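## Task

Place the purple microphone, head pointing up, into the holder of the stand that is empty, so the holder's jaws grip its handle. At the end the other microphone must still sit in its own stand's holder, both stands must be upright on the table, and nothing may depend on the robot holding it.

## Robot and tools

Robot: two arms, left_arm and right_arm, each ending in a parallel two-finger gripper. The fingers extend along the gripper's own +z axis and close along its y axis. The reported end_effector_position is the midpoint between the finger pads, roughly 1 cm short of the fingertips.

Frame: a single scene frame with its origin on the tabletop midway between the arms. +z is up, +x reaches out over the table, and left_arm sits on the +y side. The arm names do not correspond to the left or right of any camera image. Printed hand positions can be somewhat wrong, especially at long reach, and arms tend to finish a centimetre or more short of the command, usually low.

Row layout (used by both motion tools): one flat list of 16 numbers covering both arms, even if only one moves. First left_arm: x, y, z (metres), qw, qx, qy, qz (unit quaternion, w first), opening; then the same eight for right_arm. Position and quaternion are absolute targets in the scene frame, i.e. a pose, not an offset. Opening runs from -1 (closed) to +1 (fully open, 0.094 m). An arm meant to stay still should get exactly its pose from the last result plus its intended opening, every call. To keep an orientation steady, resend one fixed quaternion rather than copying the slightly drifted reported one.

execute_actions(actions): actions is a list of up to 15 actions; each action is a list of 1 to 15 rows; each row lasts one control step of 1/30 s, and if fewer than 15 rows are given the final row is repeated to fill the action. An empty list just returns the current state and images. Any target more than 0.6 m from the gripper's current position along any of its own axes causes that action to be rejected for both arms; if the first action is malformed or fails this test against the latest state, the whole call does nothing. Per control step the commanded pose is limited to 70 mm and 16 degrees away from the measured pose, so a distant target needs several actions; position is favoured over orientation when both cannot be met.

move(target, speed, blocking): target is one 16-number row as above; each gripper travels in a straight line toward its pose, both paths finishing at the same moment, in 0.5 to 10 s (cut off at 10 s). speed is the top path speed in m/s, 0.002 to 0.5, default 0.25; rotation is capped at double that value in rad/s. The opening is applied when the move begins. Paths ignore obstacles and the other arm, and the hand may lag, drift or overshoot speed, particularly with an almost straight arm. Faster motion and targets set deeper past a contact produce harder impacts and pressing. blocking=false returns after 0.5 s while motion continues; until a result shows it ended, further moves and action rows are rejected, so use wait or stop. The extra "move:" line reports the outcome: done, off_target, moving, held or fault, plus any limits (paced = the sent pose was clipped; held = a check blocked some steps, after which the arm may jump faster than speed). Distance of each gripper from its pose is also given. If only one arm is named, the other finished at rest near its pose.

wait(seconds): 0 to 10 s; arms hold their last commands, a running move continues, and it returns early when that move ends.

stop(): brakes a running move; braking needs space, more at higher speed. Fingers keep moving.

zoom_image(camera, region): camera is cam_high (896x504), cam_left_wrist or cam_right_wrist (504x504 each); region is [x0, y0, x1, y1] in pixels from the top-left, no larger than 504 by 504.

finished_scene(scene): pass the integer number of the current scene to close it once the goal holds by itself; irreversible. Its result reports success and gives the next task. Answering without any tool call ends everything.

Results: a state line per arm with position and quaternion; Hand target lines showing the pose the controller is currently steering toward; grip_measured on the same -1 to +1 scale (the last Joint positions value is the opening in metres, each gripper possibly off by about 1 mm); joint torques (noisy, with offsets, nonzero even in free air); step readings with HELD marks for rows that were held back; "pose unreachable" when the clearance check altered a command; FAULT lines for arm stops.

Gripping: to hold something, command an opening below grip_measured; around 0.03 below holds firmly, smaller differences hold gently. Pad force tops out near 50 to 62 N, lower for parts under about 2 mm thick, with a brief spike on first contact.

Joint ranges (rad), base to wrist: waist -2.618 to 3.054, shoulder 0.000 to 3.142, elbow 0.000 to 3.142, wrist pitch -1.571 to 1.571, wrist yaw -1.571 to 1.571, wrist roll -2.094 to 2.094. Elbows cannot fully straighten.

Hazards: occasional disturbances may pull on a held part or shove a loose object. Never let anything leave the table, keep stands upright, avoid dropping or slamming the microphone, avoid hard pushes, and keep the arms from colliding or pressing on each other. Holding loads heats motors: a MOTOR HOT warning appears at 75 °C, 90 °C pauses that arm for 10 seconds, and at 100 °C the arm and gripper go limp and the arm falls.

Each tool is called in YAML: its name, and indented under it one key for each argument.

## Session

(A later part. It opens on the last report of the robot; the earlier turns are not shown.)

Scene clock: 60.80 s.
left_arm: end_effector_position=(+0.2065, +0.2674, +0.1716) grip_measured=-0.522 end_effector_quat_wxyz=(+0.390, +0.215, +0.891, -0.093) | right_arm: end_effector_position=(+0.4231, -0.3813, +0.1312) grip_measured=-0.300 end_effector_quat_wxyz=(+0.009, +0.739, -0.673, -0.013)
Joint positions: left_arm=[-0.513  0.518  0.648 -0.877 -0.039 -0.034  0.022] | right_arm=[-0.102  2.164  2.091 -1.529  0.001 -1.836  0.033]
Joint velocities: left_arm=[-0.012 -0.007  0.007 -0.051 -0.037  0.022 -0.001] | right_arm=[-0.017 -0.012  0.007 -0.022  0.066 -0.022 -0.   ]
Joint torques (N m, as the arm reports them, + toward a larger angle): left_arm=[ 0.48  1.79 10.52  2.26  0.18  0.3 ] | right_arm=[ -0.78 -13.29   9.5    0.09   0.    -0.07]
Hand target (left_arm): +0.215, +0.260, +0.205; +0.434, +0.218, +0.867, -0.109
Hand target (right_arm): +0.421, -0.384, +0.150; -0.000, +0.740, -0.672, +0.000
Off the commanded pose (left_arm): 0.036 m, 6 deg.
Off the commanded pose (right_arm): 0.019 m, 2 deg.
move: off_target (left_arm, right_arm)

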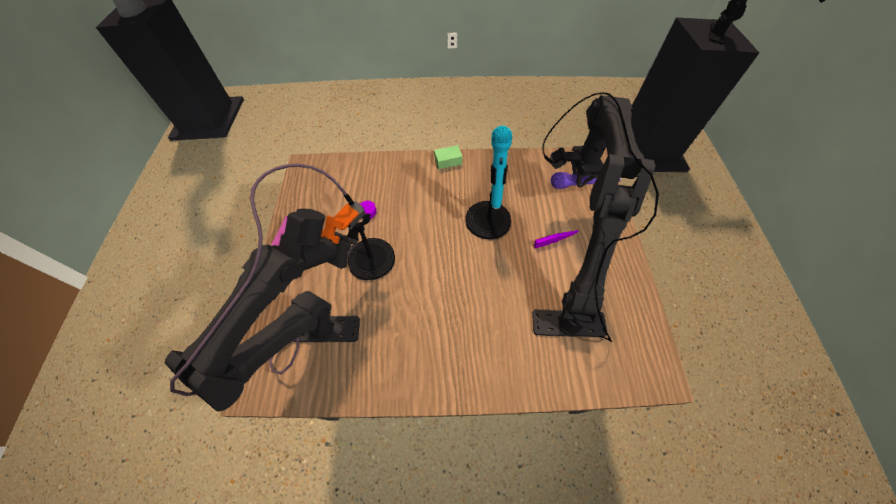

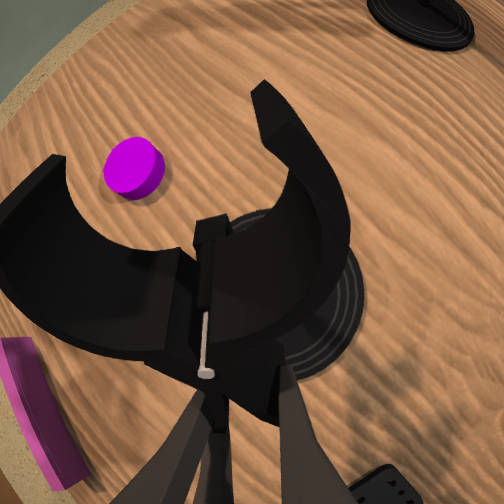

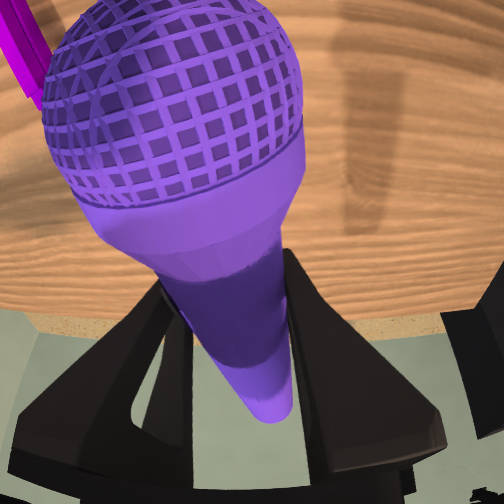

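execute_actions:
  actions:
    - [[0.215,0.259,0.207,0.437,0.219,0.865,-0.112,-0.57,0.419,-0.384,0.15,0,-0.7406,0.672,0,-0.335],[0.215,0.258,0.209,0.440,0.218,0.864,-0.112,-0.57,0.418,-0.384,0.15,0,-0.7406,0.672,0,-0.335],[0.214,0.256,0.211,0.443,0.215,0.863,-0.111,-0.57,0.416,-0.384,0.15,0,-0.7406,0.672,0,-0.335],[0.214,0.254,0.213,0.446,0.212,0.863,-0.110,-0.57,0.414,-0.384,0.15,0,-0.7406,0.672,0,-0.335],[0.213,0.252,0.215,0.446,0.209,0.864,-0.108,-0.57,0.412,-0.384,0.15,0,-0.7406,0.672,0,-0.335],[0.213,0.249,0.216,0.447,0.205,0.864,-0.106,-0.57,0.410,-0.384,0.15,0,-0.7406,0.672,0,-0.335],[0.212,0.246,0.217,0.447,0.201,0.865,-0.104,-0.57,0.408,-0.384,0.15,0,-0.7406,0.672,0,-0.335],[0.211,0.243,0.218,0.448,0.197,0.866,-0.102,-0.57,0.406,-0.384,0.15,0,-0.7406,0.672,0,-0.335],[0.211,0.240,0.218,0.448,0.193,0.867,-0.100,-0.57,0.404,-0.384,0.15,0,-0.7406,0.672,0,-0.335],[0.210,0.237,0.218,0.449,0.189,0.868,-0.098,-0.57,0.402,-0.384,0.15,0,-0.7406,0.672,0,-0.335],[0.209,0.234,0.218,0.449,0.185,0.869,-0.096,-0.57,0.400,-0.384,0.15,0,-0.7406,0.672,0,-0.335],[0.209,0.231,0.218,0.450,0.181,0.869,-0.094,-0.57,0.398,-0.384,0.15,0,-0.7406,0.672,0,-0.335],[0.208,0.228,0.218,0.450,0.177,0.870,-0.092,-0.57,0.396,-0.384,0.15,0,-0.7406,0.672,0,-0.335],[0.207,0.225,0.218,0.451,0.173,0.871,-0.090,-0.57,0.394,-0.384,0.15,0,-0.7406,0.672,0,-0.335],[0.207,0.222,0.218,0.451,0.169,0.872,-0.088,-0.57,0.392,-0.384,0.15,0,-0.7406,0.672,0,-0.335]]
    - [[0.206,0.219,0.218,0.452,0.165,0.872,-0.086,-0.57,0.390,-0.384,0.15,0,-0.7406,0.672,0,-0.335],[0.205,0.216,0.218,0.452,0.161,0.873,-0.084,-0.57,0.388,-0.384,0.15,0,-0.7406,0.672,0,-0.335],[0.205,0.213,0.218,0.453,0.157,0.874,-0.081,-0.57,0.386,-0.384,0.15,0,-0.7406,0.672,0,-0.335],[0.204,0.210,0.218,0.453,0.153,0.875,-0.079,-0.57,0.384,-0.384,0.15,0,-0.7406,0.672,0,-0.335],[0.203,0.207,0.218,0.453,0.149,0.875,-0.077,-0.57,0.382,-0.384,0.15,0,-0.7406,0.672,0,-0.335],[0.203,0.204,0.218,0.454,0.145,0.876,-0.075,-0.57,0.380,-0.384,0.15,0,-0.7406,0.672,0,-0.335],[0.202,0.201,0.218,0.454,0.141,0.877,-0.073,-0.57,0.378,-0.384,0.15,0,-0.7406,0.672,0,-0.335],[0.201,0.198,0.218,0.454,0.137,0.877,-0.071,-0.57,0.376,-0.384,0.15,0,-0.7406,0.672,0,-0.335],[0.201,0.195,0.218,0.455,0.133,0.878,-0.069,-0.57,0.374,-0.384,0.15,0,-0.7406,0.672,0,-0.335],[0.200,0.192,0.218,0.455,0.129,0.879,-0.067,-0.57,0.372,-0.384,0.15,0,-0.7406,0.672,0,-0.335],[0.199,0.189,0.218,0.455,0.125,0.879,-0.065,-0.57,0.370,-0.384,0.15,0,-0.7406,0.672,0,-0.335],[0.199,0.186,0.218,0.456,0.120,0.880,-0.062,-0.57,0.368,-0.384,0.15,0,-0.7406,0.672,0,-0.335],[0.198,0.184,0.218,0.456,0.117,0.880,-0.061,-0.57,0.366,-0.384,0.15,0,-0.7406,0.672,0,-0.335],[0.198,0.182,0.218,0.456,0.114,0.881,-0.059,-0.57,0.365,-0.384,0.15,0,-0.7406,0.672,0,-0.335],[0.198,0.180,0.218,0.456,0.112,0.881,-0.058,-0.57,0.364,-0.384,0.15,0,-0.7406,0.672,0,-0.335]]
    - [[0.198,0.180,0.218,0.456,0.112,0.881,-0.058,-0.57,0.364,-0.384,0.15,0,-0.7406,0.672,0,-0.335]]

Scene clock: 65.27 s.
left_arm: end_effector_position=(+0.1855, +0.2032, +0.1885) grip_measured=-0.522 end_effector_quat_wxyz=(+0.413, +0.152, +0.898, -0.007) | right_arm: end_effector_position=(+0.3648, -0.3815, +0.1414) grip_measured=-0.300 end_effector_quat_wxyz=(+0.009, +0.739, -0.674, -0.015)
Joint positions: left_arm=[-1.342  0.931  0.849 -1.067 -0.764 -0.846  0.022] | right_arm=[-0.131  1.914  1.763 -1.455  0.001 -1.863  0.033]
Joint velocities: left_arm=[-0.002  0.007  0.002 -0.051  0.037 -0.066 -0.001] | right_arm=[-0.002 -0.007 -0.012  0.007 -0.081  0.022 -0.   ]
Joint torques (N m, as the arm reports them, + toward a larger angle): left_arm=[-0.78 -0.17  9.71  1.97 -1.02 -0.09] | right_arm=[ -0.72 -11.41   5.86   0.52   0.    -0.1 ]
Hand target (left_arm): +0.194, +0.184, +0.219; +0.454, +0.110, +0.882, -0.058
Hand target (right_arm): +0.364, -0.384, +0.150; +0.000, +0.740, -0.672, -0.000
Off the commanded pose (left_arm): 0.040 m, 9 deg.
Off the commanded pose (right_arm): 0.009 m, 2 deg.
Step readings (end_effector_position; steps 1 to 15: 1st action; 16 to 30: 2nd action; 31 to 45: 3rd action):
0: left_arm (+0.2065, +0.2674, +0.1716) | right_arm (+0.4227, -0.3813, +0.1312)
1: left_arm (+0.2063, +0.2675, +0.1715) | right_arm (+0.4227, -0.3813, +0.1312)
2: left_arm (+0.2063, +0.2675, +0.1714) | right_arm (+0.4227, -0.3813, +0.1312)
4: left_arm (+0.2050, +0.2660, +0.1722) | right_arm (+0.4222, -0.3812, +0.1320)
8: left_arm (+0.1975, +0.2565, +0.1777) | right_arm (+0.4127, -0.3800, +0.1355)
15: left_arm (+0.1875, +0.2382, +0.1811) | right_arm (+0.3946, -0.3810, +0.1401)
16: left_arm (+0.1871, +0.2363, +0.1816) | right_arm (+0.3925, -0.3810, +0.1402)
17: left_arm (+0.1867, +0.2343, +0.1821) | right_arm (+0.3902, -0.3809, +0.1400)
19: left_arm (+0.1858, +0.2299, +0.1831) | right_arm (+0.3860, -0.3806, +0.1397)
23: left_arm (+0.1842, +0.2206, +0.1850) | right_arm (+0.3779, -0.3804, +0.1393)
30: left_arm (+0.1829, +0.2048, +0.1877) | right_arm (+0.3648, -0.3808, +0.1406)
31: left_arm (+0.1835, +0.2033, +0.1881) | right_arm (+0.3636, -0.3810, +0.1410)
32: left_arm (+0.1843, +0.2022, +0.1885) | right_arm (+0.3628, -0.3810, +0.1414)
34: left_arm (+0.1856, +0.2015, +0.1889) | right_arm (+0.3627, -0.3811, +0.1419)
38: left_arm (+0.1860, +0.2022, +0.1888) | right_arm (+0.3641, -0.3814, +0.1417)
45: end_effector_position above

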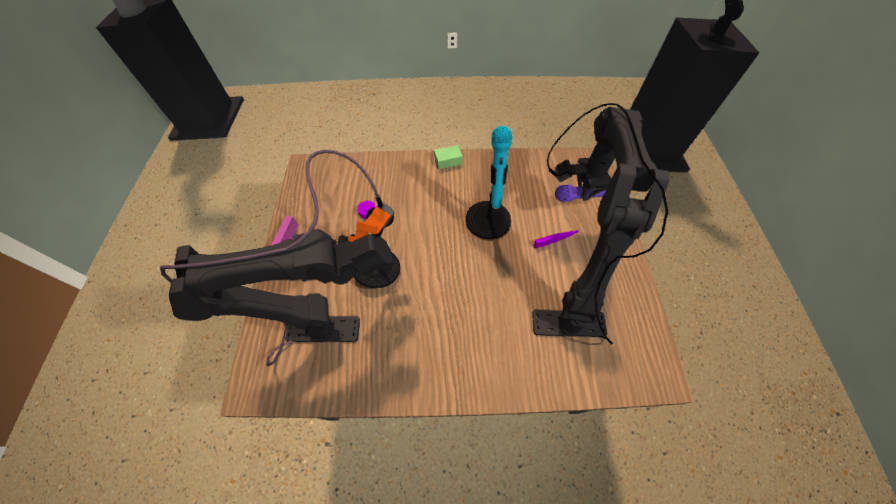

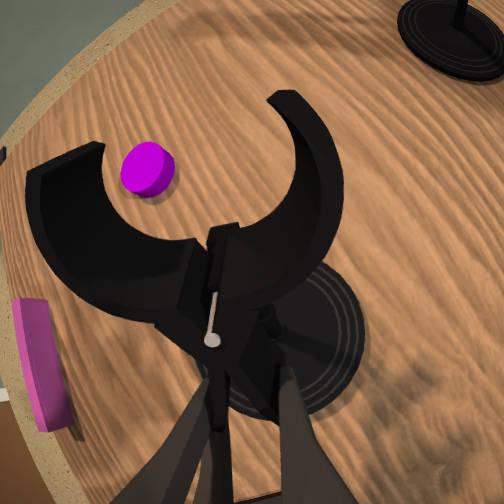

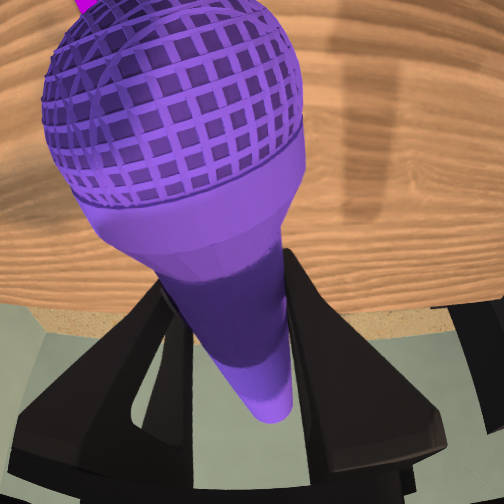

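execute_actions:
  actions:
    - [[0.198,0.179,0.219,0.456,0.111,0.881,-0.057,-0.57,0.364,-0.384,0.15,0,-0.7406,0.672,0,-0.335],[0.198,0.177,0.220,0.456,0.108,0.881,-0.056,-0.57,0.364,-0.384,0.15,0,-0.7406,0.672,0,-0.335],[0.198,0.175,0.221,0.457,0.105,0.882,-0.054,-0.57,0.364,-0.384,0.15,0,-0.7406,0.672,0,-0.335],[0.198,0.172,0.222,0.457,0.101,0.882,-0.052,-0.57,0.364,-0.384,0.15,0,-0.7406,0.672,0,-0.335],[0.198,0.169,0.223,0.457,0.097,0.883,-0.050,-0.57,0.364,-0.384,0.15,0,-0.7406,0.672,0,-0.335],[0.198,0.165,0.224,0.457,0.093,0.883,-0.048,-0.57,0.364,-0.384,0.15,0,-0.7406,0.672,0,-0.335],[0.198,0.162,0.225,0.458,0.089,0.884,-0.046,-0.57,0.364,-0.384,0.15,0,-0.7406,0.672,0,-0.335],[0.198,0.158,0.225,0.458,0.085,0.884,-0.044,-0.57,0.364,-0.384,0.15,0,-0.7406,0.672,0,-0.335],[0.198,0.155,0.225,0.458,0.081,0.884,-0.042,-0.57,0.364,-0.384,0.15,0,-0.7406,0.672,0,-0.335],[0.198,0.151,0.225,0.458,0.077,0.885,-0.040,-0.57,0.364,-0.384,0.15,0,-0.7406,0.672,0,-0.335],[0.198,0.148,0.225,0.458,0.073,0.885,-0.038,-0.57,0.364,-0.384,0.15,0,-0.7406,0.672,0,-0.335],[0.198,0.144,0.225,0.459,0.069,0.885,-0.036,-0.57,0.364,-0.384,0.15,0,-0.7406,0.672,0,-0.335],[0.198,0.141,0.225,0.459,0.065,0.886,-0.034,-0.57,0.364,-0.384,0.15,0,-0.7406,0.672,0,-0.335],[0.198,0.137,0.225,0.459,0.061,0.886,-0.032,-0.57,0.364,-0.384,0.15,0,-0.7406,0.672,0,-0.335],[0.198,0.134,0.225,0.459,0.057,0.886,-0.030,-0.57,0.364,-0.384,0.15,0,-0.7406,0.672,0,-0.335]]
    - [[0.198,0.130,0.225,0.459,0.053,0.886,-0.027,-0.57,0.364,-0.384,0.15,0,-0.7406,0.672,0,-0.335],[0.198,0.127,0.225,0.459,0.049,0.887,-0.025,-0.57,0.364,-0.384,0.15,0,-0.7406,0.672,0,-0.335],[0.198,0.123,0.225,0.459,0.045,0.887,-0.023,-0.57,0.364,-0.384,0.15,0,-0.7406,0.672,0,-0.335],[0.198,0.120,0.225,0.460,0.041,0.887,-0.021,-0.57,0.364,-0.384,0.15,0,-0.7406,0.672,0,-0.335],[0.198,0.116,0.225,0.460,0.037,0.887,-0.019,-0.57,0.364,-0.384,0.15,0,-0.7406,0.672,0,-0.335],[0.198,0.113,0.225,0.460,0.033,0.887,-0.017,-0.57,0.364,-0.384,0.15,0,-0.7406,0.672,0,-0.335],[0.198,0.109,0.225,0.460,0.029,0.887,-0.015,-0.57,0.364,-0.384,0.15,0,-0.7406,0.672,0,-0.335],[0.198,0.106,0.225,0.460,0.025,0.888,-0.013,-0.57,0.364,-0.384,0.15,0,-0.7406,0.672,0,-0.335],[0.198,0.102,0.225,0.460,0.021,0.888,-0.011,-0.57,0.364,-0.384,0.15,0,-0.7406,0.672,0,-0.335],[0.198,0.099,0.225,0.460,0.017,0.888,-0.009,-0.57,0.364,-0.384,0.15,0,-0.7406,0.672,0,-0.335],[0.198,0.095,0.225,0.460,0.013,0.888,-0.007,-0.57,0.364,-0.384,0.15,0,-0.7406,0.672,0,-0.335],[0.198,0.092,0.225,0.460,0.009,0.888,-0.005,-0.57,0.364,-0.384,0.15,0,-0.7406,0.672,0,-0.335],[0.198,0.089,0.225,0.460,0.005,0.888,-0.003,-0.57,0.364,-0.384,0.15,0,-0.7406,0.672,0,-0.335],[0.198,0.087,0.225,0.460,0.002,0.888,-0.001,-0.57,0.364,-0.384,0.15,0,-0.7406,0.672,0,-0.335],[0.198,0.085,0.225,0.460,0,0.888,0,-0.57,0.364,-0.384,0.15,0,-0.7406,0.672,0,-0.335]]
    - [[0.198,0.085,0.225,0.460,0,0.888,0,-0.57,0.364,-0.384,0.15,0,-0.7406,0.672,0,-0.335]]

Scene clock: 68.87 s.
left_arm: end_effector_position=(+0.1832, +0.0908, +0.1878) grip_measured=-0.522 end_effector_quat_wxyz=(+0.399, +0.017, +0.916, +0.020) | right_arm: end_effector_position=(+0.3650, -0.3816, +0.1414) grip_measured=-0.300 end_effector_quat_wxyz=(+0.009, +0.739, -0.674, -0.015)
Joint positions: left_arm=[-1.456  1.579  1.325 -1.239 -0.82  -1.396  0.022] | right_arm=[-0.131  1.914  1.763 -1.454  0.001 -1.864  0.033]
Joint velocities: left_arm=[-0.012 -0.012  0.012 -0.007 -0.037 -0.051 -0.   ] | right_arm=[ 0.002 -0.002  0.022  0.051 -0.037  0.007  0.001]
Joint torques (N m, as the arm reports them, + toward a larger angle): left_arm=[-0.93 -6.9   9.97  0.31 -1.99  0.03] | right_arm=[ -0.66 -11.4    5.84   0.49   0.    -0.12]
Hand target (left_arm): +0.196, +0.087, +0.225; +0.457, -0.001, +0.889, -0.001
Hand target (right_arm): +0.364, -0.384, +0.150; +0.000, +0.740, -0.672, -0.000
Off the commanded pose (left_arm): 0.040 m, 8 deg.
Off the commanded pose (right_arm): 0.009 m, 2 deg.
Step readings (end_effector_position; steps 1 to 15: 1st action; 16 to 30: 2nd action; 31 to 45: 3rd action):
0: left_arm (+0.1855, +0.2035, +0.1885) | right_arm (+0.3650, -0.3816, +0.1414)
1: left_arm (+0.1855, +0.2035, +0.1885) | right_arm (+0.3650, -0.3816, +0.1414)
2: left_arm (+0.1851, +0.2035, +0.1885) | right_arm (+0.3650, -0.3816, +0.1414)
4: left_arm (+0.1840, +0.2011, +0.1889) | right_arm (+0.3650, -0.3816, +0.1414)
8: left_arm (+0.1817, +0.1879, +0.1889) | right_arm (+0.3650, -0.3816, +0.1414)
15: left_arm (+0.1801, +0.1553, +0.1888) | right_arm (+0.3650, -0.3816, +0.1414)
16: left_arm (+0.1803, +0.1514, +0.1888) | right_arm (+0.3650, -0.3816, +0.1414)
17: left_arm (+0.1805, +0.1475, +0.1889) | right_arm (+0.3650, -0.3816, +0.1414)
19: left_arm (+0.1809, +0.1395, +0.1887) | right_arm (+0.3650, -0.3816, +0.1414)
23: left_arm (+0.1815, +0.1231, +0.1882) | right_arm (+0.3650, -0.3816, +0.1414)
30: left_arm (+0.1829, +0.0953, +0.1875) | right_arm (+0.3650, -0.3816, +0.1414)
31: left_arm (+0.1831, +0.0923, +0.1872) | right_arm (+0.3650, -0.3816, +0.1414)
32: left_arm (+0.1833, +0.0901, +0.1871) | right_arm (+0.3650, -0.3816, +0.1414)
34: left_arm (+0.1835, +0.0880, +0.1868) | right_arm (+0.3650, -0.3816, +0.1414)
38: left_arm (+0.1834, +0.0887, +0.1872) | right_arm (+0.3650, -0.3816, +0.1414)
45: end_effector_position above

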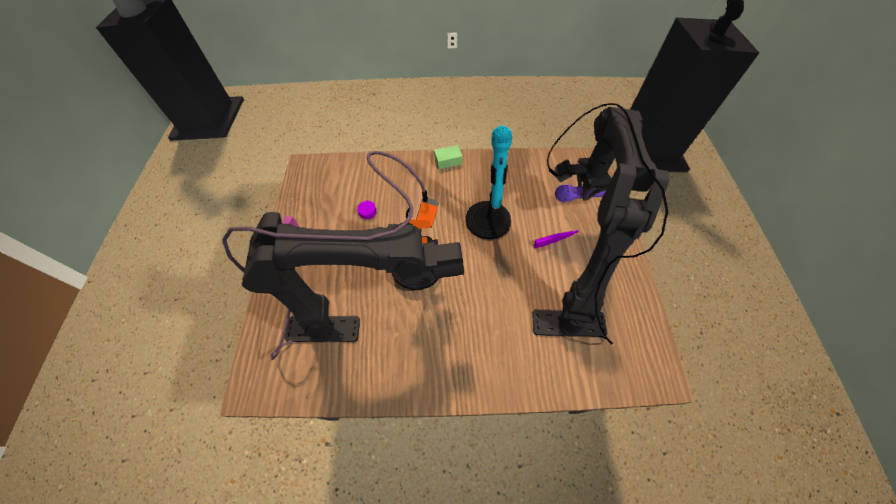

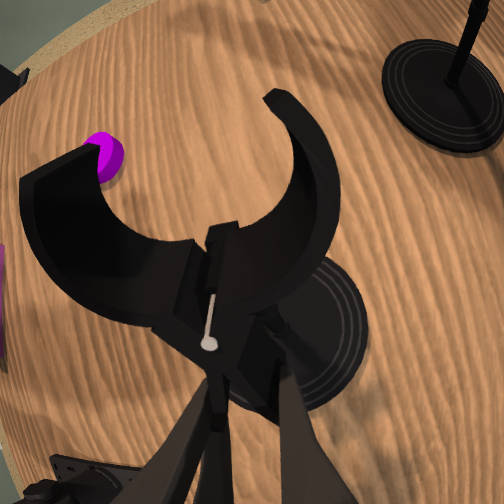

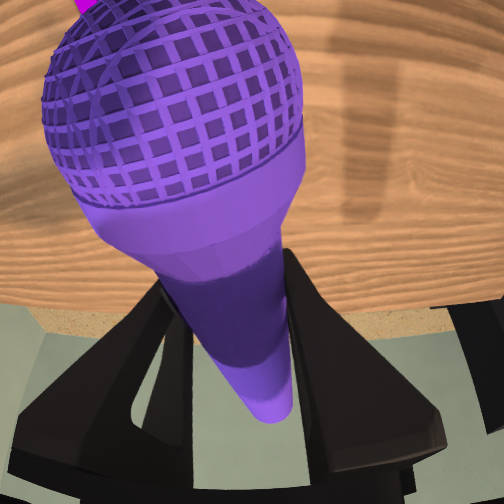

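execute_actions:
  actions:
    - [[0.197,0.085,0.224,0.46,0,0.888,0,-0.57,0.364,-0.384,0.15,0,-0.7406,0.672,0,-0.335],[0.196,0.086,0.222,0.46,0,0.888,0,-0.57,0.364,-0.384,0.15,0,-0.7406,0.672,0,-0.335],[0.195,0.086,0.220,0.46,0,0.888,0,-0.57,0.364,-0.384,0.15,0,-0.7406,0.672,0,-0.335],[0.194,0.087,0.218,0.46,0,0.888,0,-0.57,0.364,-0.384,0.15,0,-0.7406,0.672,0,-0.335],[0.193,0.087,0.216,0.46,0,0.888,0,-0.57,0.364,-0.384,0.15,0,-0.7406,0.672,0,-0.335],[0.192,0.088,0.214,0.46,0,0.888,0,-0.57,0.364,-0.384,0.15,0,-0.7406,0.672,0,-0.335],[0.191,0.088,0.212,0.46,0,0.888,0,-0.57,0.364,-0.384,0.15,0,-0.7406,0.672,0,-0.335],[0.189,0.088,0.210,0.46,0,0.888,0,-0.57,0.364,-0.384,0.15,0,-0.7406,0.672,0,-0.335],[0.188,0.089,0.208,0.46,0,0.888,0,-0.57,0.364,-0.384,0.15,0,-0.7406,0.672,0,-0.335],[0.187,0.089,0.206,0.46,0,0.888,0,-0.57,0.364,-0.384,0.15,0,-0.7406,0.672,0,-0.335],[0.186,0.090,0.204,0.46,0,0.888,0,-0.57,0.364,-0.384,0.15,0,-0.7406,0.672,0,-0.335],[0.184,0.090,0.202,0.46,0,0.888,0,-0.57,0.364,-0.384,0.15,0,-0.7406,0.672,0,-0.335],[0.183,0.090,0.200,0.46,0,0.888,0,-0.57,0.364,-0.384,0.15,0,-0.7406,0.672,0,-0.335],[0.182,0.091,0.198,0.46,0,0.888,0,-0.57,0.364,-0.384,0.15,0,-0.7406,0.672,0,-0.335],[0.181,0.091,0.196,0.46,0,0.888,0,-0.57,0.364,-0.384,0.15,0,-0.7406,0.672,0,-0.335]]
    - [[0.179,0.092,0.194,0.46,0,0.888,0,-0.57,0.364,-0.384,0.15,0,-0.7406,0.672,0,-0.335],[0.178,0.092,0.192,0.46,0,0.888,0,-0.57,0.364,-0.384,0.15,0,-0.7406,0.672,0,-0.335],[0.177,0.092,0.190,0.46,0,0.888,0,-0.57,0.364,-0.384,0.15,0,-0.7406,0.672,0,-0.335],[0.175,0.093,0.188,0.46,0,0.888,0,-0.57,0.364,-0.384,0.15,0,-0.7406,0.672,0,-0.335],[0.174,0.093,0.187,0.46,0,0.888,0,-0.57,0.364,-0.384,0.15,0,-0.7406,0.672,0,-0.335],[0.173,0.094,0.185,0.46,0,0.888,0,-0.57,0.364,-0.384,0.15,0,-0.7406,0.672,0,-0.335],[0.171,0.094,0.184,0.46,0,0.888,0,-0.57,0.364,-0.384,0.15,0,-0.7406,0.672,0,-0.335],[0.170,0.094,0.182,0.46,0,0.888,0,-0.57,0.364,-0.384,0.15,0,-0.7406,0.672,0,-0.335],[0.169,0.095,0.181,0.46,0,0.888,0,-0.57,0.364,-0.384,0.15,0,-0.7406,0.672,0,-0.335],[0.168,0.095,0.180,0.46,0,0.888,0,-0.57,0.364,-0.384,0.15,0,-0.7406,0.672,0,-0.335],[0.167,0.095,0.179,0.46,0,0.888,0,-0.57,0.364,-0.384,0.15,0,-0.7406,0.672,0,-0.335],[0.166,0.096,0.178,0.46,0,0.888,0,-0.57,0.364,-0.384,0.15,0,-0.7406,0.672,0,-0.335],[0.165,0.096,0.177,0.46,0,0.888,0,-0.57,0.364,-0.384,0.15,0,-0.7406,0.672,0,-0.335],[0.164,0.096,0.176,0.46,0,0.888,0,-0.57,0.364,-0.384,0.15,0,-0.7406,0.672,0,-0.335],[0.164,0.096,0.175,0.46,0,0.888,0,-0.57,0.364,-0.384,0.15,0,-0.7406,0.672,0,-0.335]]
    - [[0.164,0.096,0.175,0.46,0,0.888,0,-0.57,0.364,-0.384,0.15,0,-0.7406,0.672,0,-0.335]]

Scene clock: 72.73 s.
left_arm: end_effector_position=(+0.1582, +0.0922, +0.1761) grip_measured=-0.522 end_effector_quat_wxyz=(+0.446, +0.005, +0.895, -0.002) | right_arm: end_effector_position=(+0.3650, -0.3816, +0.1414) grip_measured=-0.300 end_effector_quat_wxyz=(+0.009, +0.739, -0.674, -0.015)
Joint positions: left_arm=[-1.588  1.579  1.224 -1.239 -0.924 -1.599  0.022] | right_arm=[-0.131  1.914  1.763 -1.454  0.001 -1.864  0.033]
Joint velocities: left_arm=[-0.002  0.002  0.012 -0.037  0.022 -0.007 -0.   ] | right_arm=[-0.017 -0.007 -0.012  0.007 -0.081 -0.007  0.001]
Joint torques (N m, as the arm reports them, + toward a larger angle): left_arm=[ 0.65 -5.84  3.62  0.4  -0.84 -0.01] | right_arm=[ -0.65 -11.41   5.84   0.5    0.    -0.11]
Hand target (left_arm): +0.164, +0.096, +0.175; +0.460, -0.000, +0.888, +0.001
Hand target (right_arm): +0.364, -0.384, +0.150; +0.000, +0.740, -0.672, -0.000
Off the commanded pose (left_arm): 0.007 m, 2 deg.
Off the commanded pose (right_arm): 0.009 m, 2 deg.
Step readings (end_effector_position; steps 1 to 15: 1st action; 16 to 30: 2nd action; 31 to 45: 3rd action):
0: left_arm (+0.1831, +0.0915, +0.1878) | right_arm (+0.3650, -0.3816, +0.1414)
1: left_arm (+0.1830, +0.0915, +0.1878) | right_arm (+0.3650, -0.3816, +0.1414)
2: left_arm (+0.1827, +0.0914, +0.1878) | right_arm (+0.3650, -0.3816, +0.1414)
4: left_arm (+0.1815, +0.0908, +0.1878) | right_arm (+0.3650, -0.3816, +0.1414)
8: left_arm (+0.1777, +0.0886, +0.1878) | right_arm (+0.3650, -0.3816, +0.1414)
15: left_arm (+0.1700, +0.0886, +0.1827) | right_arm (+0.3650, -0.3816, +0.1414)
16: left_arm (+0.1692, +0.0887, +0.1822) | right_arm (+0.3650, -0.3816, +0.1414)
17: left_arm (+0.1686, +0.0890, +0.1817) | right_arm (+0.3650, -0.3816, +0.1414)
19: left_arm (+0.1670, +0.0893, +0.1808) | right_arm (+0.3650, -0.3816, +0.1414)
23: left_arm (+0.1635, +0.0901, +0.1789) | right_arm (+0.3650, -0.3816, +0.1414)
30: left_arm (+0.1585, +0.0916, +0.1763) | right_arm (+0.3650, -0.3816, +0.1414)
31: left_arm (+0.1581, +0.0918, +0.1762) | right_arm (+0.3650, -0.3816, +0.1414)
32: left_arm (+0.1580, +0.0919, +0.1760) | right_arm (+0.3650, -0.3816, +0.1414)
34: left_arm (+0.1582, +0.0921, +0.1762) | right_arm (+0.3650, -0.3816, +0.1414)
38: left_arm (+0.1582, +0.0922, +0.1761) | right_arm (+0.3650, -0.3816, +0.1414)
45: end_effector_position above

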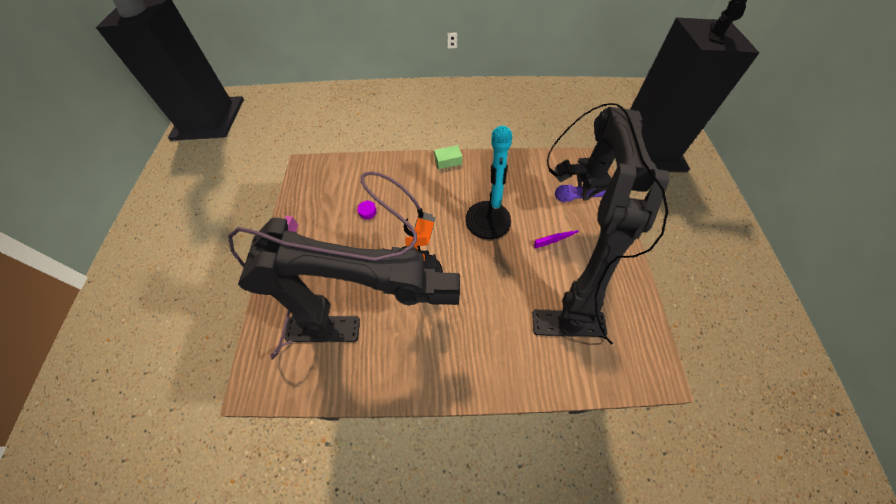

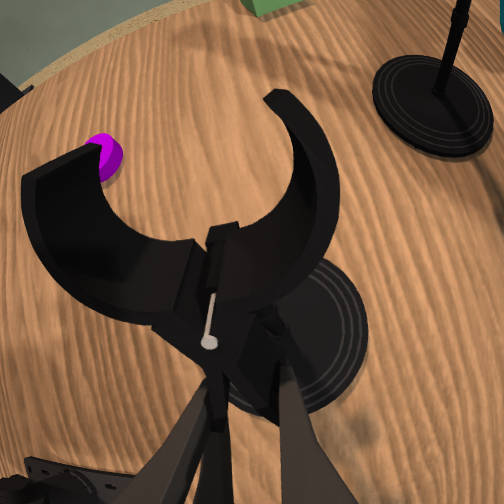

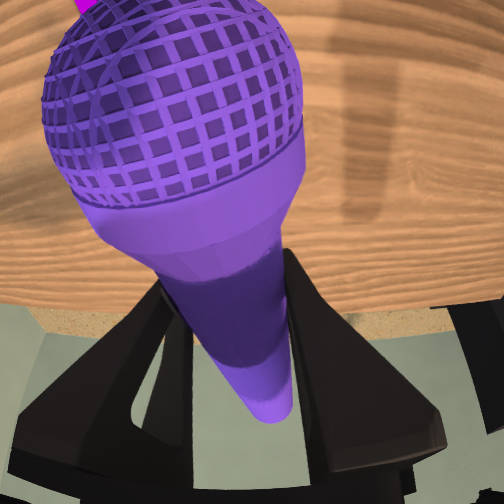

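move:
  target: [0.148,0.094,0.169,0.475,0,0.88,0,-0.57, 0.34,-0.37,0.19,0.17,-0.70,0.69,-0.03,-0.335]
  speed: 0.15

move:
  target: [0.148,0.094,0.171,0.475,0,0.88,0,0.6, 0.27,-0.28,0.28,0.631,-0.401,0.653,-0.117,-0.335]
  speed: 0.25

Scene clock: 77.17 s.
left_arm: end_effector_position=(+0.1439, +0.0938, +0.1699) grip_measured=-0.522 end_effector_quat_wxyz=(+0.456, -0.005, +0.890, -0.007) | right_arm: end_effector_position=(+0.3376, -0.3727, +0.1811) grip_measured=-0.300 end_effector_quat_wxyz=(-0.148, +0.699, -0.699, +0.014)
Joint positions: left_arm=[-1.65   1.606  1.211 -1.288 -0.944 -1.73   0.022] | right_arm=[-0.26   1.616  1.529 -1.325 -0.253 -1.88   0.033]
Joint velocities: left_arm=[ 0.007 -0.017  0.007 -0.037 -0.022 -0.095 -0.001] | right_arm=[-0.002 -0.002  0.002  0.037 -0.081 -0.007 -0.   ]
Joint torques (N m, as the arm reports them, + toward a larger angle): left_arm=[-0.27 -4.66  4.35  0.12 -1.04  0.02] | right_arm=[-0.68 -8.61  6.44  0.98 -0.47 -0.11]
Hand target (left_arm): +0.147, +0.094, +0.169; +0.474, +0.000, +0.880, -0.001
Hand target (right_arm): +0.340, -0.371, +0.190; -0.170, +0.700, -0.693, +0.027
Off the commanded pose (left_arm): 0.004 m, 3 deg.
Off the commanded pose (right_arm): 0.010 m, 3 deg.
move: off_target (left_arm, right_arm)

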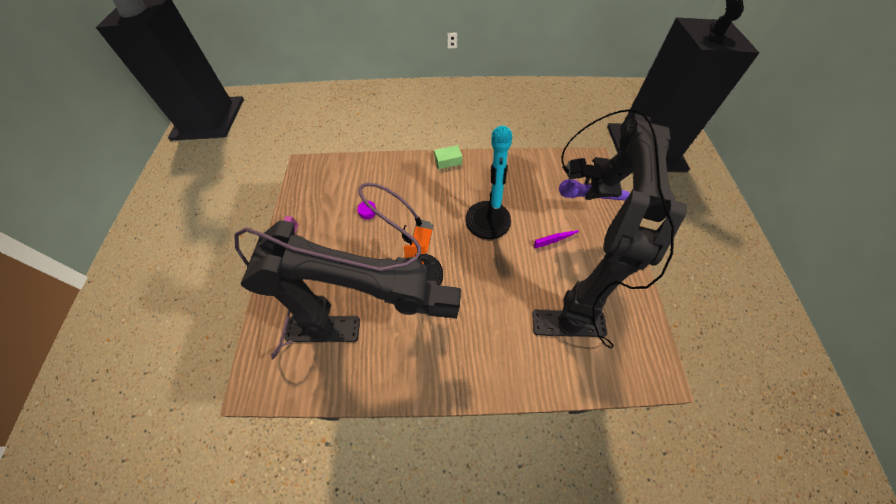

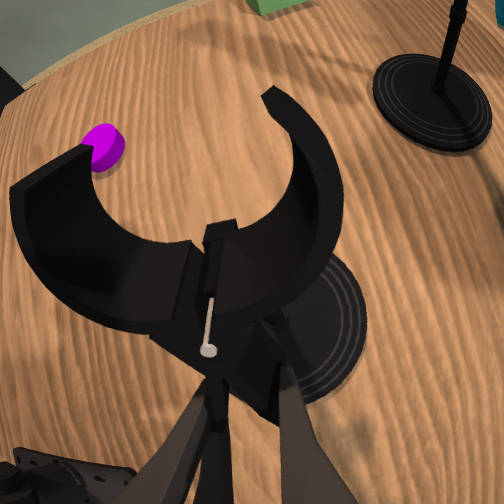

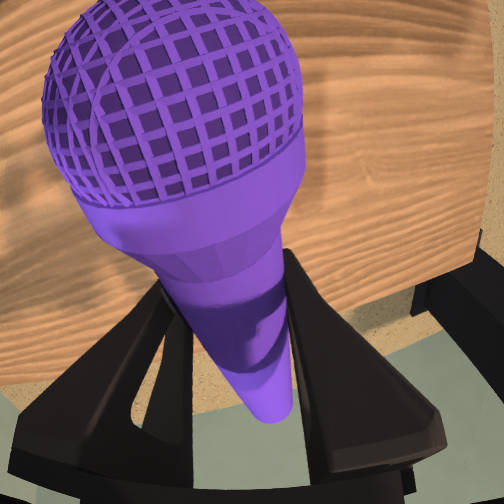

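Scene clock: 80.27 s.
left_arm: end_effector_position=(+0.1447, +0.0952, +0.1710) grip_measured=+0.598 end_effector_quat_wxyz=(+0.460, -0.003, +0.888, -0.003) | right_arm: end_effector_position=(+0.2712, -0.2833, +0.2687) grip_measured=-0.300 end_effector_quat_wxyz=(+0.616, -0.392, +0.676, -0.096)
Joint positions: left_arm=[-1.65   1.606  1.211 -1.297 -0.95  -1.73   0.075] | right_arm=[-0.306  0.507  0.6   -0.395 -0.723 -0.884  0.033]
Joint velocities: left_arm=[-0.002 -0.012 -0.012  0.037  0.037 -0.066  0.   ] | right_arm=[ 0.012  0.002 -0.002  0.037  0.037  0.022  0.001]
Joint torques (N m, as the arm reports them, + toward a larger angle): left_arm=[ 0.02 -4.63  4.74  0.08 -0.95 -0.01] | right_arm=[ 0.74 -0.44  7.55  2.74 -0.16  0.08]
Hand target (left_arm): +0.148, +0.094, +0.171; +0.475, +0.000, +0.880, +0.000
Hand target (right_arm): +0.269, -0.281, +0.283; +0.635, -0.395, +0.655, -0.112
Off the commanded pose (left_arm): 0.004 m, 2 deg.
Off the commanded pose (right_arm): 0.012 m, 4 deg.
move: off_target (right_arm)

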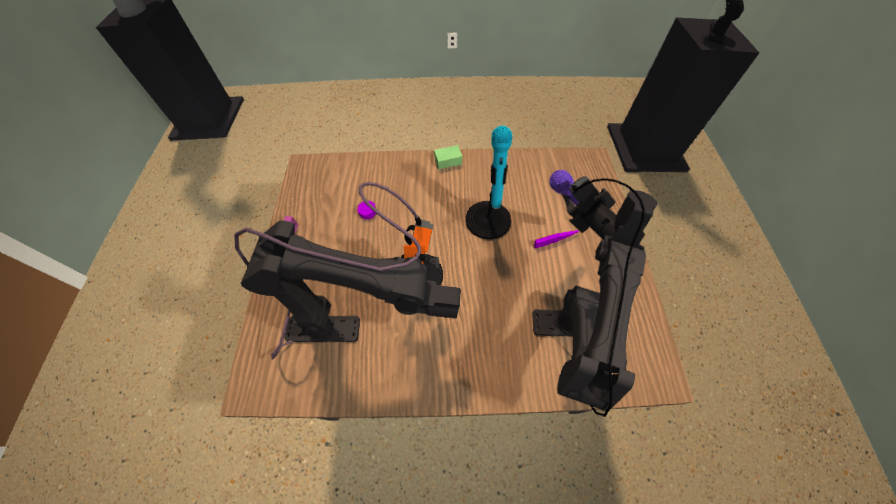

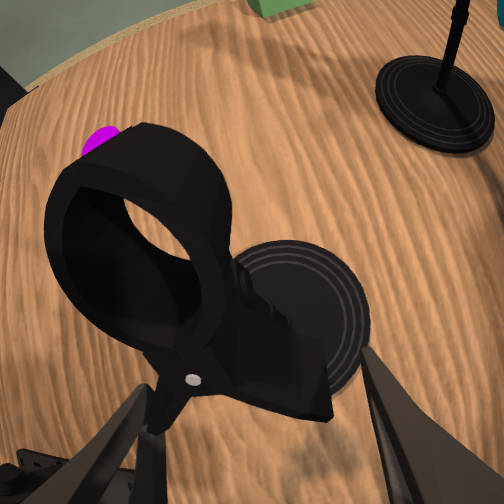

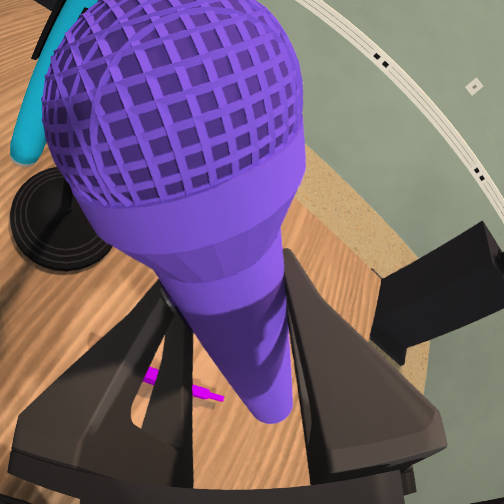

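move:
  target: [0.146,0.104,0.172,0.46,0,0.888,0,1, 0.25,-0.25,0.29,0.631,-0.44,0.63,-0.08,-0.335]
  speed: 0.2

move:
  target: [0.105,0.108,0.198,0.498,0.0755,0.863,-0.0436,1, 0.16,-0.12,0.31,0.627,-0.621,0.45,0.1335,-0.335]
  speed: 0.25

Scene clock: 83.27 s.
left_arm: end_effector_position=(+0.1431, +0.0993, +0.1646) grip_measured=+1.000 end_effector_quat_wxyz=(+0.452, +0.000, +0.892, +0.005) | right_arm: end_effector_position=(+0.2562, -0.2547, +0.2681) grip_measured=-0.300 end_effector_quat_wxyz=(+0.614, -0.430, +0.659, -0.063)
Joint positions: left_arm=[-1.65   1.606  1.195 -1.297 -0.931 -1.73   0.094] | right_arm=[-0.202  0.468  0.616 -0.472 -0.721 -0.897  0.033]
Joint velocities: left_arm=[ 0.002 -0.002 -0.017  0.022  0.007  0.022  0.   ] | right_arm=[-0.012  0.002 -0.022 -0.037 -0.037 -0.007  0.001]
Joint torques (N m, as the arm reports them, + toward a larger angle): left_arm=[ 0.12 -7.74  4.36 -0.06 -0.78  0.09] | right_arm=[ 0.74 -0.06 11.24  2.34 -0.2  -0.09]
Hand target (left_arm): +0.146, +0.104, +0.172; +0.460, -0.000, +0.888, +0.000
Hand target (right_arm): +0.250, -0.250, +0.290; +0.632, -0.441, +0.632, -0.080
Off the commanded pose (left_arm): 0.009 m, 1 deg.
Off the commanded pose (right_arm): 0.023 m, 5 deg.
move: off_target (right_arm)

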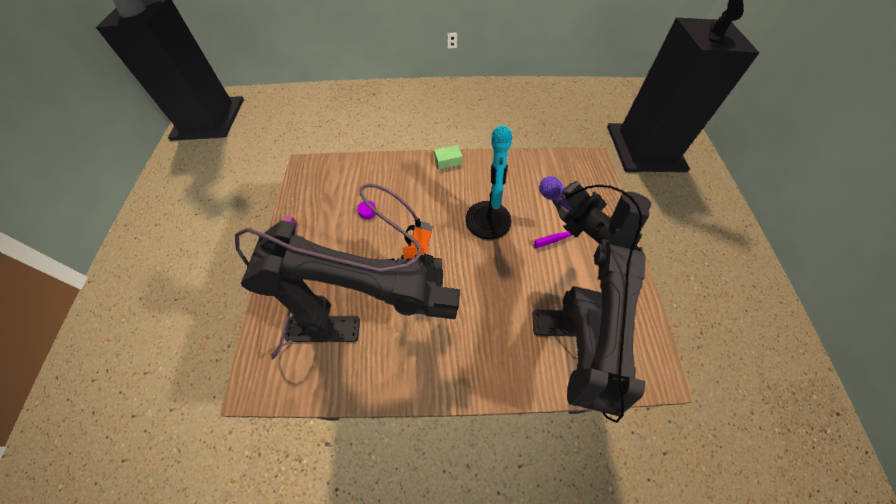

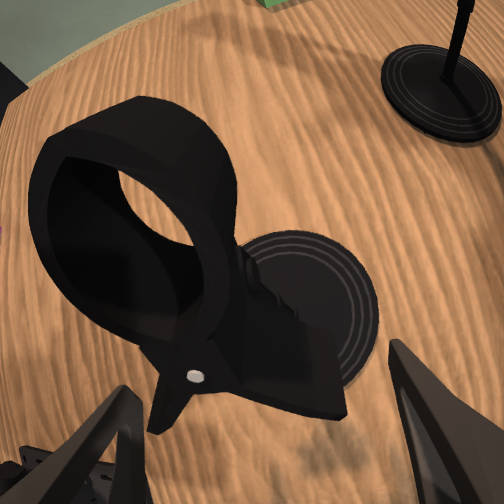

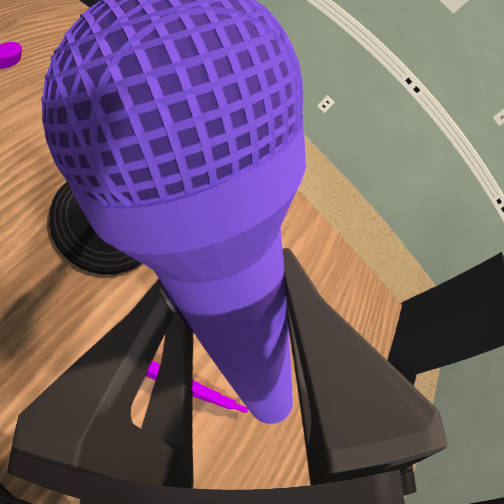

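Scene clock: 85.27 s.
left_arm: end_effector_position=(+0.1010, +0.1031, +0.1895) grip_measured=+1.000 end_effector_quat_wxyz=(+0.484, +0.076, +0.871, -0.035) | right_arm: end_effector_position=(+0.1579, -0.1218, +0.2878) grip_measured=-0.300 end_effector_quat_wxyz=(+0.602, -0.629, +0.471, +0.140)
Joint positions: left_arm=[-1.855  1.542  1.181 -1.423 -1.    -1.807  0.094] | right_arm=[ 0.499  0.462  0.698 -0.551 -0.702 -0.907  0.033]
Joint velocities: left_arm=[ 0.002 -0.017 -0.012 -0.081  0.007 -0.007  0.   ] | right_arm=[ 0.007 -0.012 -0.002  0.037 -0.037  0.022 -0.001]
Joint torques (N m, as the arm reports them, + toward a larger angle): left_arm=[-0.83 -7.06  4.34 -0.3  -0.95 -0.07] | right_arm=[ 0.75  3.14 10.92  2.72 -0.16  0.09]
Hand target (left_arm): +0.104, +0.107, +0.198; +0.498, +0.075, +0.863, -0.045
Hand target (right_arm): +0.159, -0.120, +0.310; +0.625, -0.623, +0.451, +0.133
Off the commanded pose (left_arm): 0.011 m, 2 deg.
Off the commanded pose (right_arm): 0.022 m, 4 deg.
move: off_target (left_arm, right_arm)

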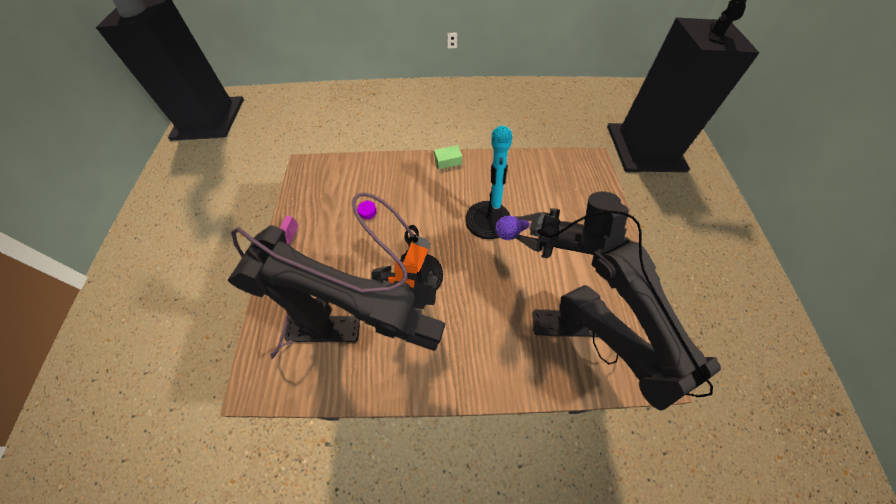

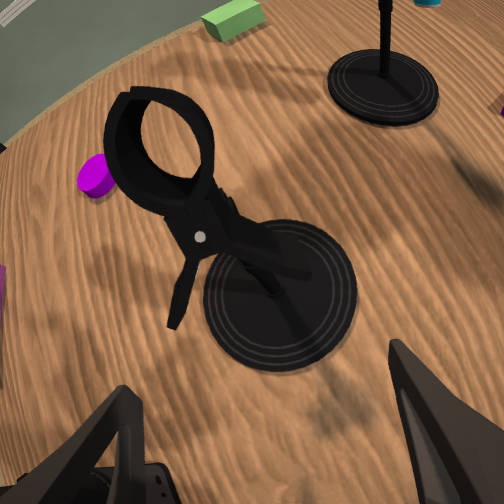

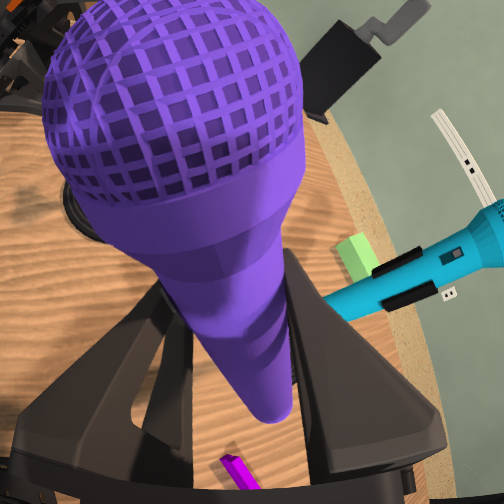

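move:
  target: [0.102,0.106,0.195,0.383,0.664,0.557,0.321,0, 0.16,-0.12,0.31,0.627,-0.621,0.45,0.1335,-0.335]
  speed: 0.5

move:
  target: [0.102,0.106,0.195,0.025,0.85,-0.04,0.525,1, 0.16,-0.12,0.31,0.627,-0.621,0.45,0.1335,-0.335]
  speed: 0.5

Scene clock: 88.37 s.
left_arm: end_effector_position=(+0.1006, +0.1062, +0.1887) grip_measured=+0.002 end_effector_quat_wxyz=(+0.365, +0.670, +0.556, +0.331) | right_arm: end_effector_position=(+0.1586, -0.1219, +0.2887) grip_measured=-0.300 end_effector_quat_wxyz=(+0.603, -0.629, +0.471, +0.138)
Joint positions: left_arm=[-1.864  1.558  1.181 -1.458 -1.008 -0.265  0.047] | right_arm=[ 0.499  0.462  0.698 -0.546 -0.7   -0.907  0.033]
Joint velocities: left_arm=[ 0.012 -0.002 -0.012 -0.022  0.051 -0.007 -0.   ] | right_arm=[-0.002 -0.022 -0.012  0.022  0.022  0.007 -0.001]
Joint torques (N m, as the arm reports them, + toward a larger angle): left_arm=[-0.25 -7.46  4.23 -0.07 -0.8   0.03] | right_arm=[-0.99  2.77 10.29  2.75 -0.36  0.08]
Hand target (left_arm): +0.102, +0.106, +0.195; +0.382, +0.663, +0.557, +0.321
Hand target (right_arm): +0.159, -0.121, +0.310; +0.627, -0.621, +0.450, +0.134
Off the commanded pose (left_arm): 0.006 m, 2 deg.
Off the commanded pose (right_arm): 0.021 m, 4 deg.
move: off_target (right_arm)

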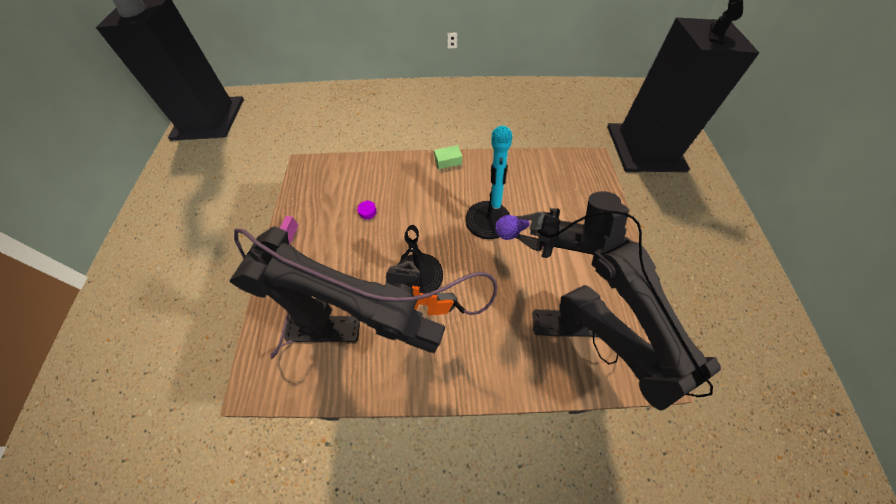

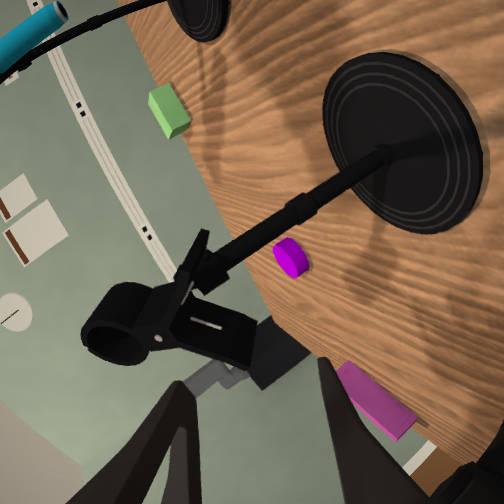

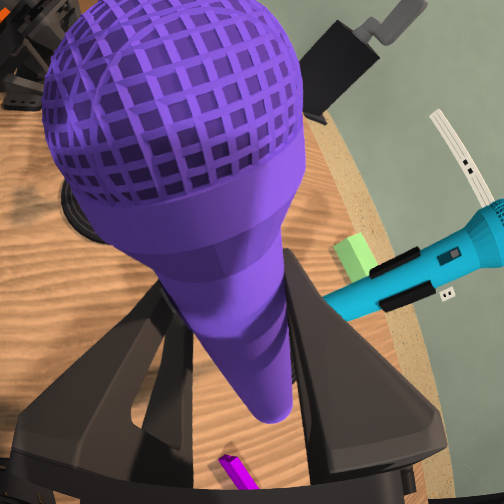

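Scene clock: 90.63 s.
left_arm: end_effector_position=(+0.1031, +0.1116, +0.1855) grip_measured=+1.000 end_effector_quat_wxyz=(+0.021, +0.855, -0.036, +0.517) | right_arm: end_effector_position=(+0.1586, -0.1219, +0.2886) grip_measured=-0.300 end_effector_quat_wxyz=(+0.603, -0.629, +0.471, +0.138)
Joint positions: left_arm=[-1.874  1.62   1.181 -1.544 -1.04   1.102  0.094] | right_arm=[ 0.499  0.462  0.698 -0.546 -0.7   -0.907  0.033]
Joint velocities: left_arm=[ 0.002 -0.012 -0.007  0.051  0.022  0.037  0.   ] | right_arm=[-0.017 -0.017 -0.012 -0.007  0.051 -0.022 -0.   ]
Joint torques (N m, as the arm reports them, + toward a larger angle): left_arm=[-0.51 -5.29  7.09 -0.62 -0.72  0.17] | right_arm=[-0.97  2.75 10.3   2.77 -0.36  0.09]
Hand target (left_arm): +0.102, +0.106, +0.194; +0.028, +0.851, -0.042, +0.523
Hand target (right_arm): +0.159, -0.121, +0.310; +0.627, -0.622, +0.450, +0.134
Off the commanded pose (left_arm): 0.011 m, 1 deg.
Off the commanded pose (right_arm): 0.022 m, 4 deg.
joint sent to its limit (left arm) — the command would take joint 4 (wrist pitch) past its lower limit, so that joint was sent only as far as its limit.
move: off_target (left_arm, right_arm)

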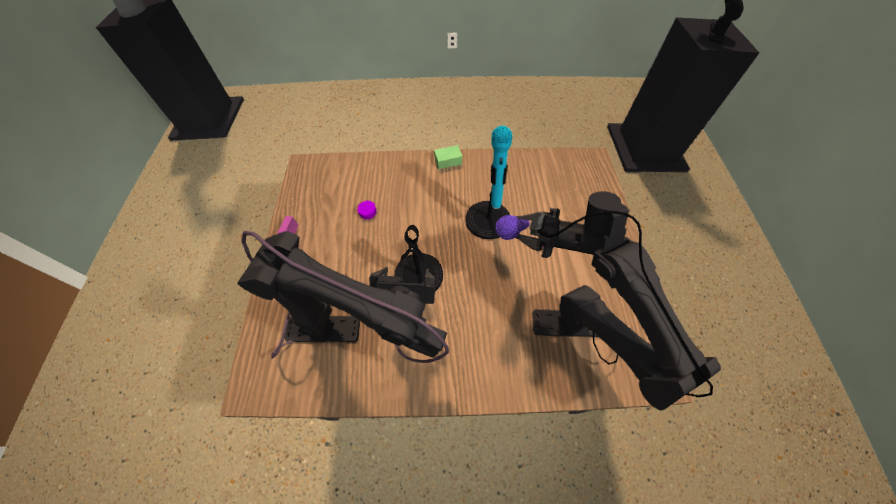

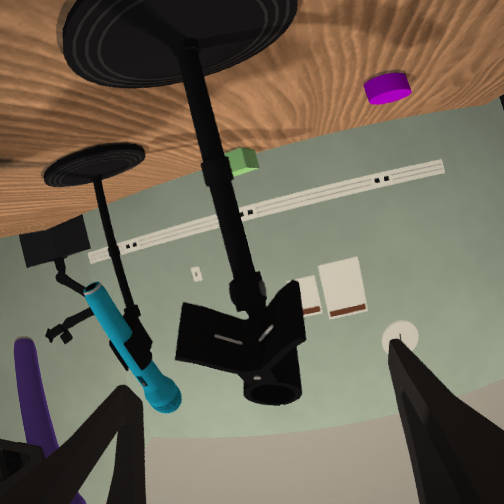

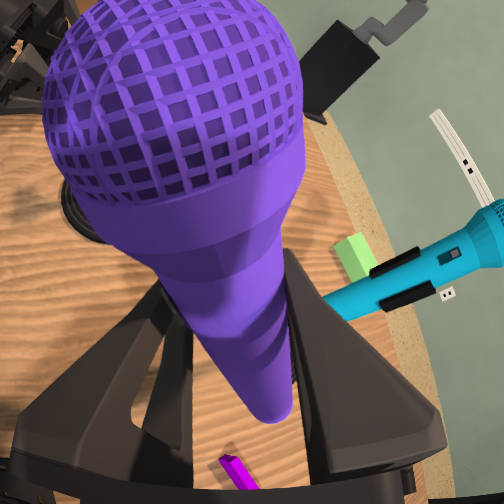

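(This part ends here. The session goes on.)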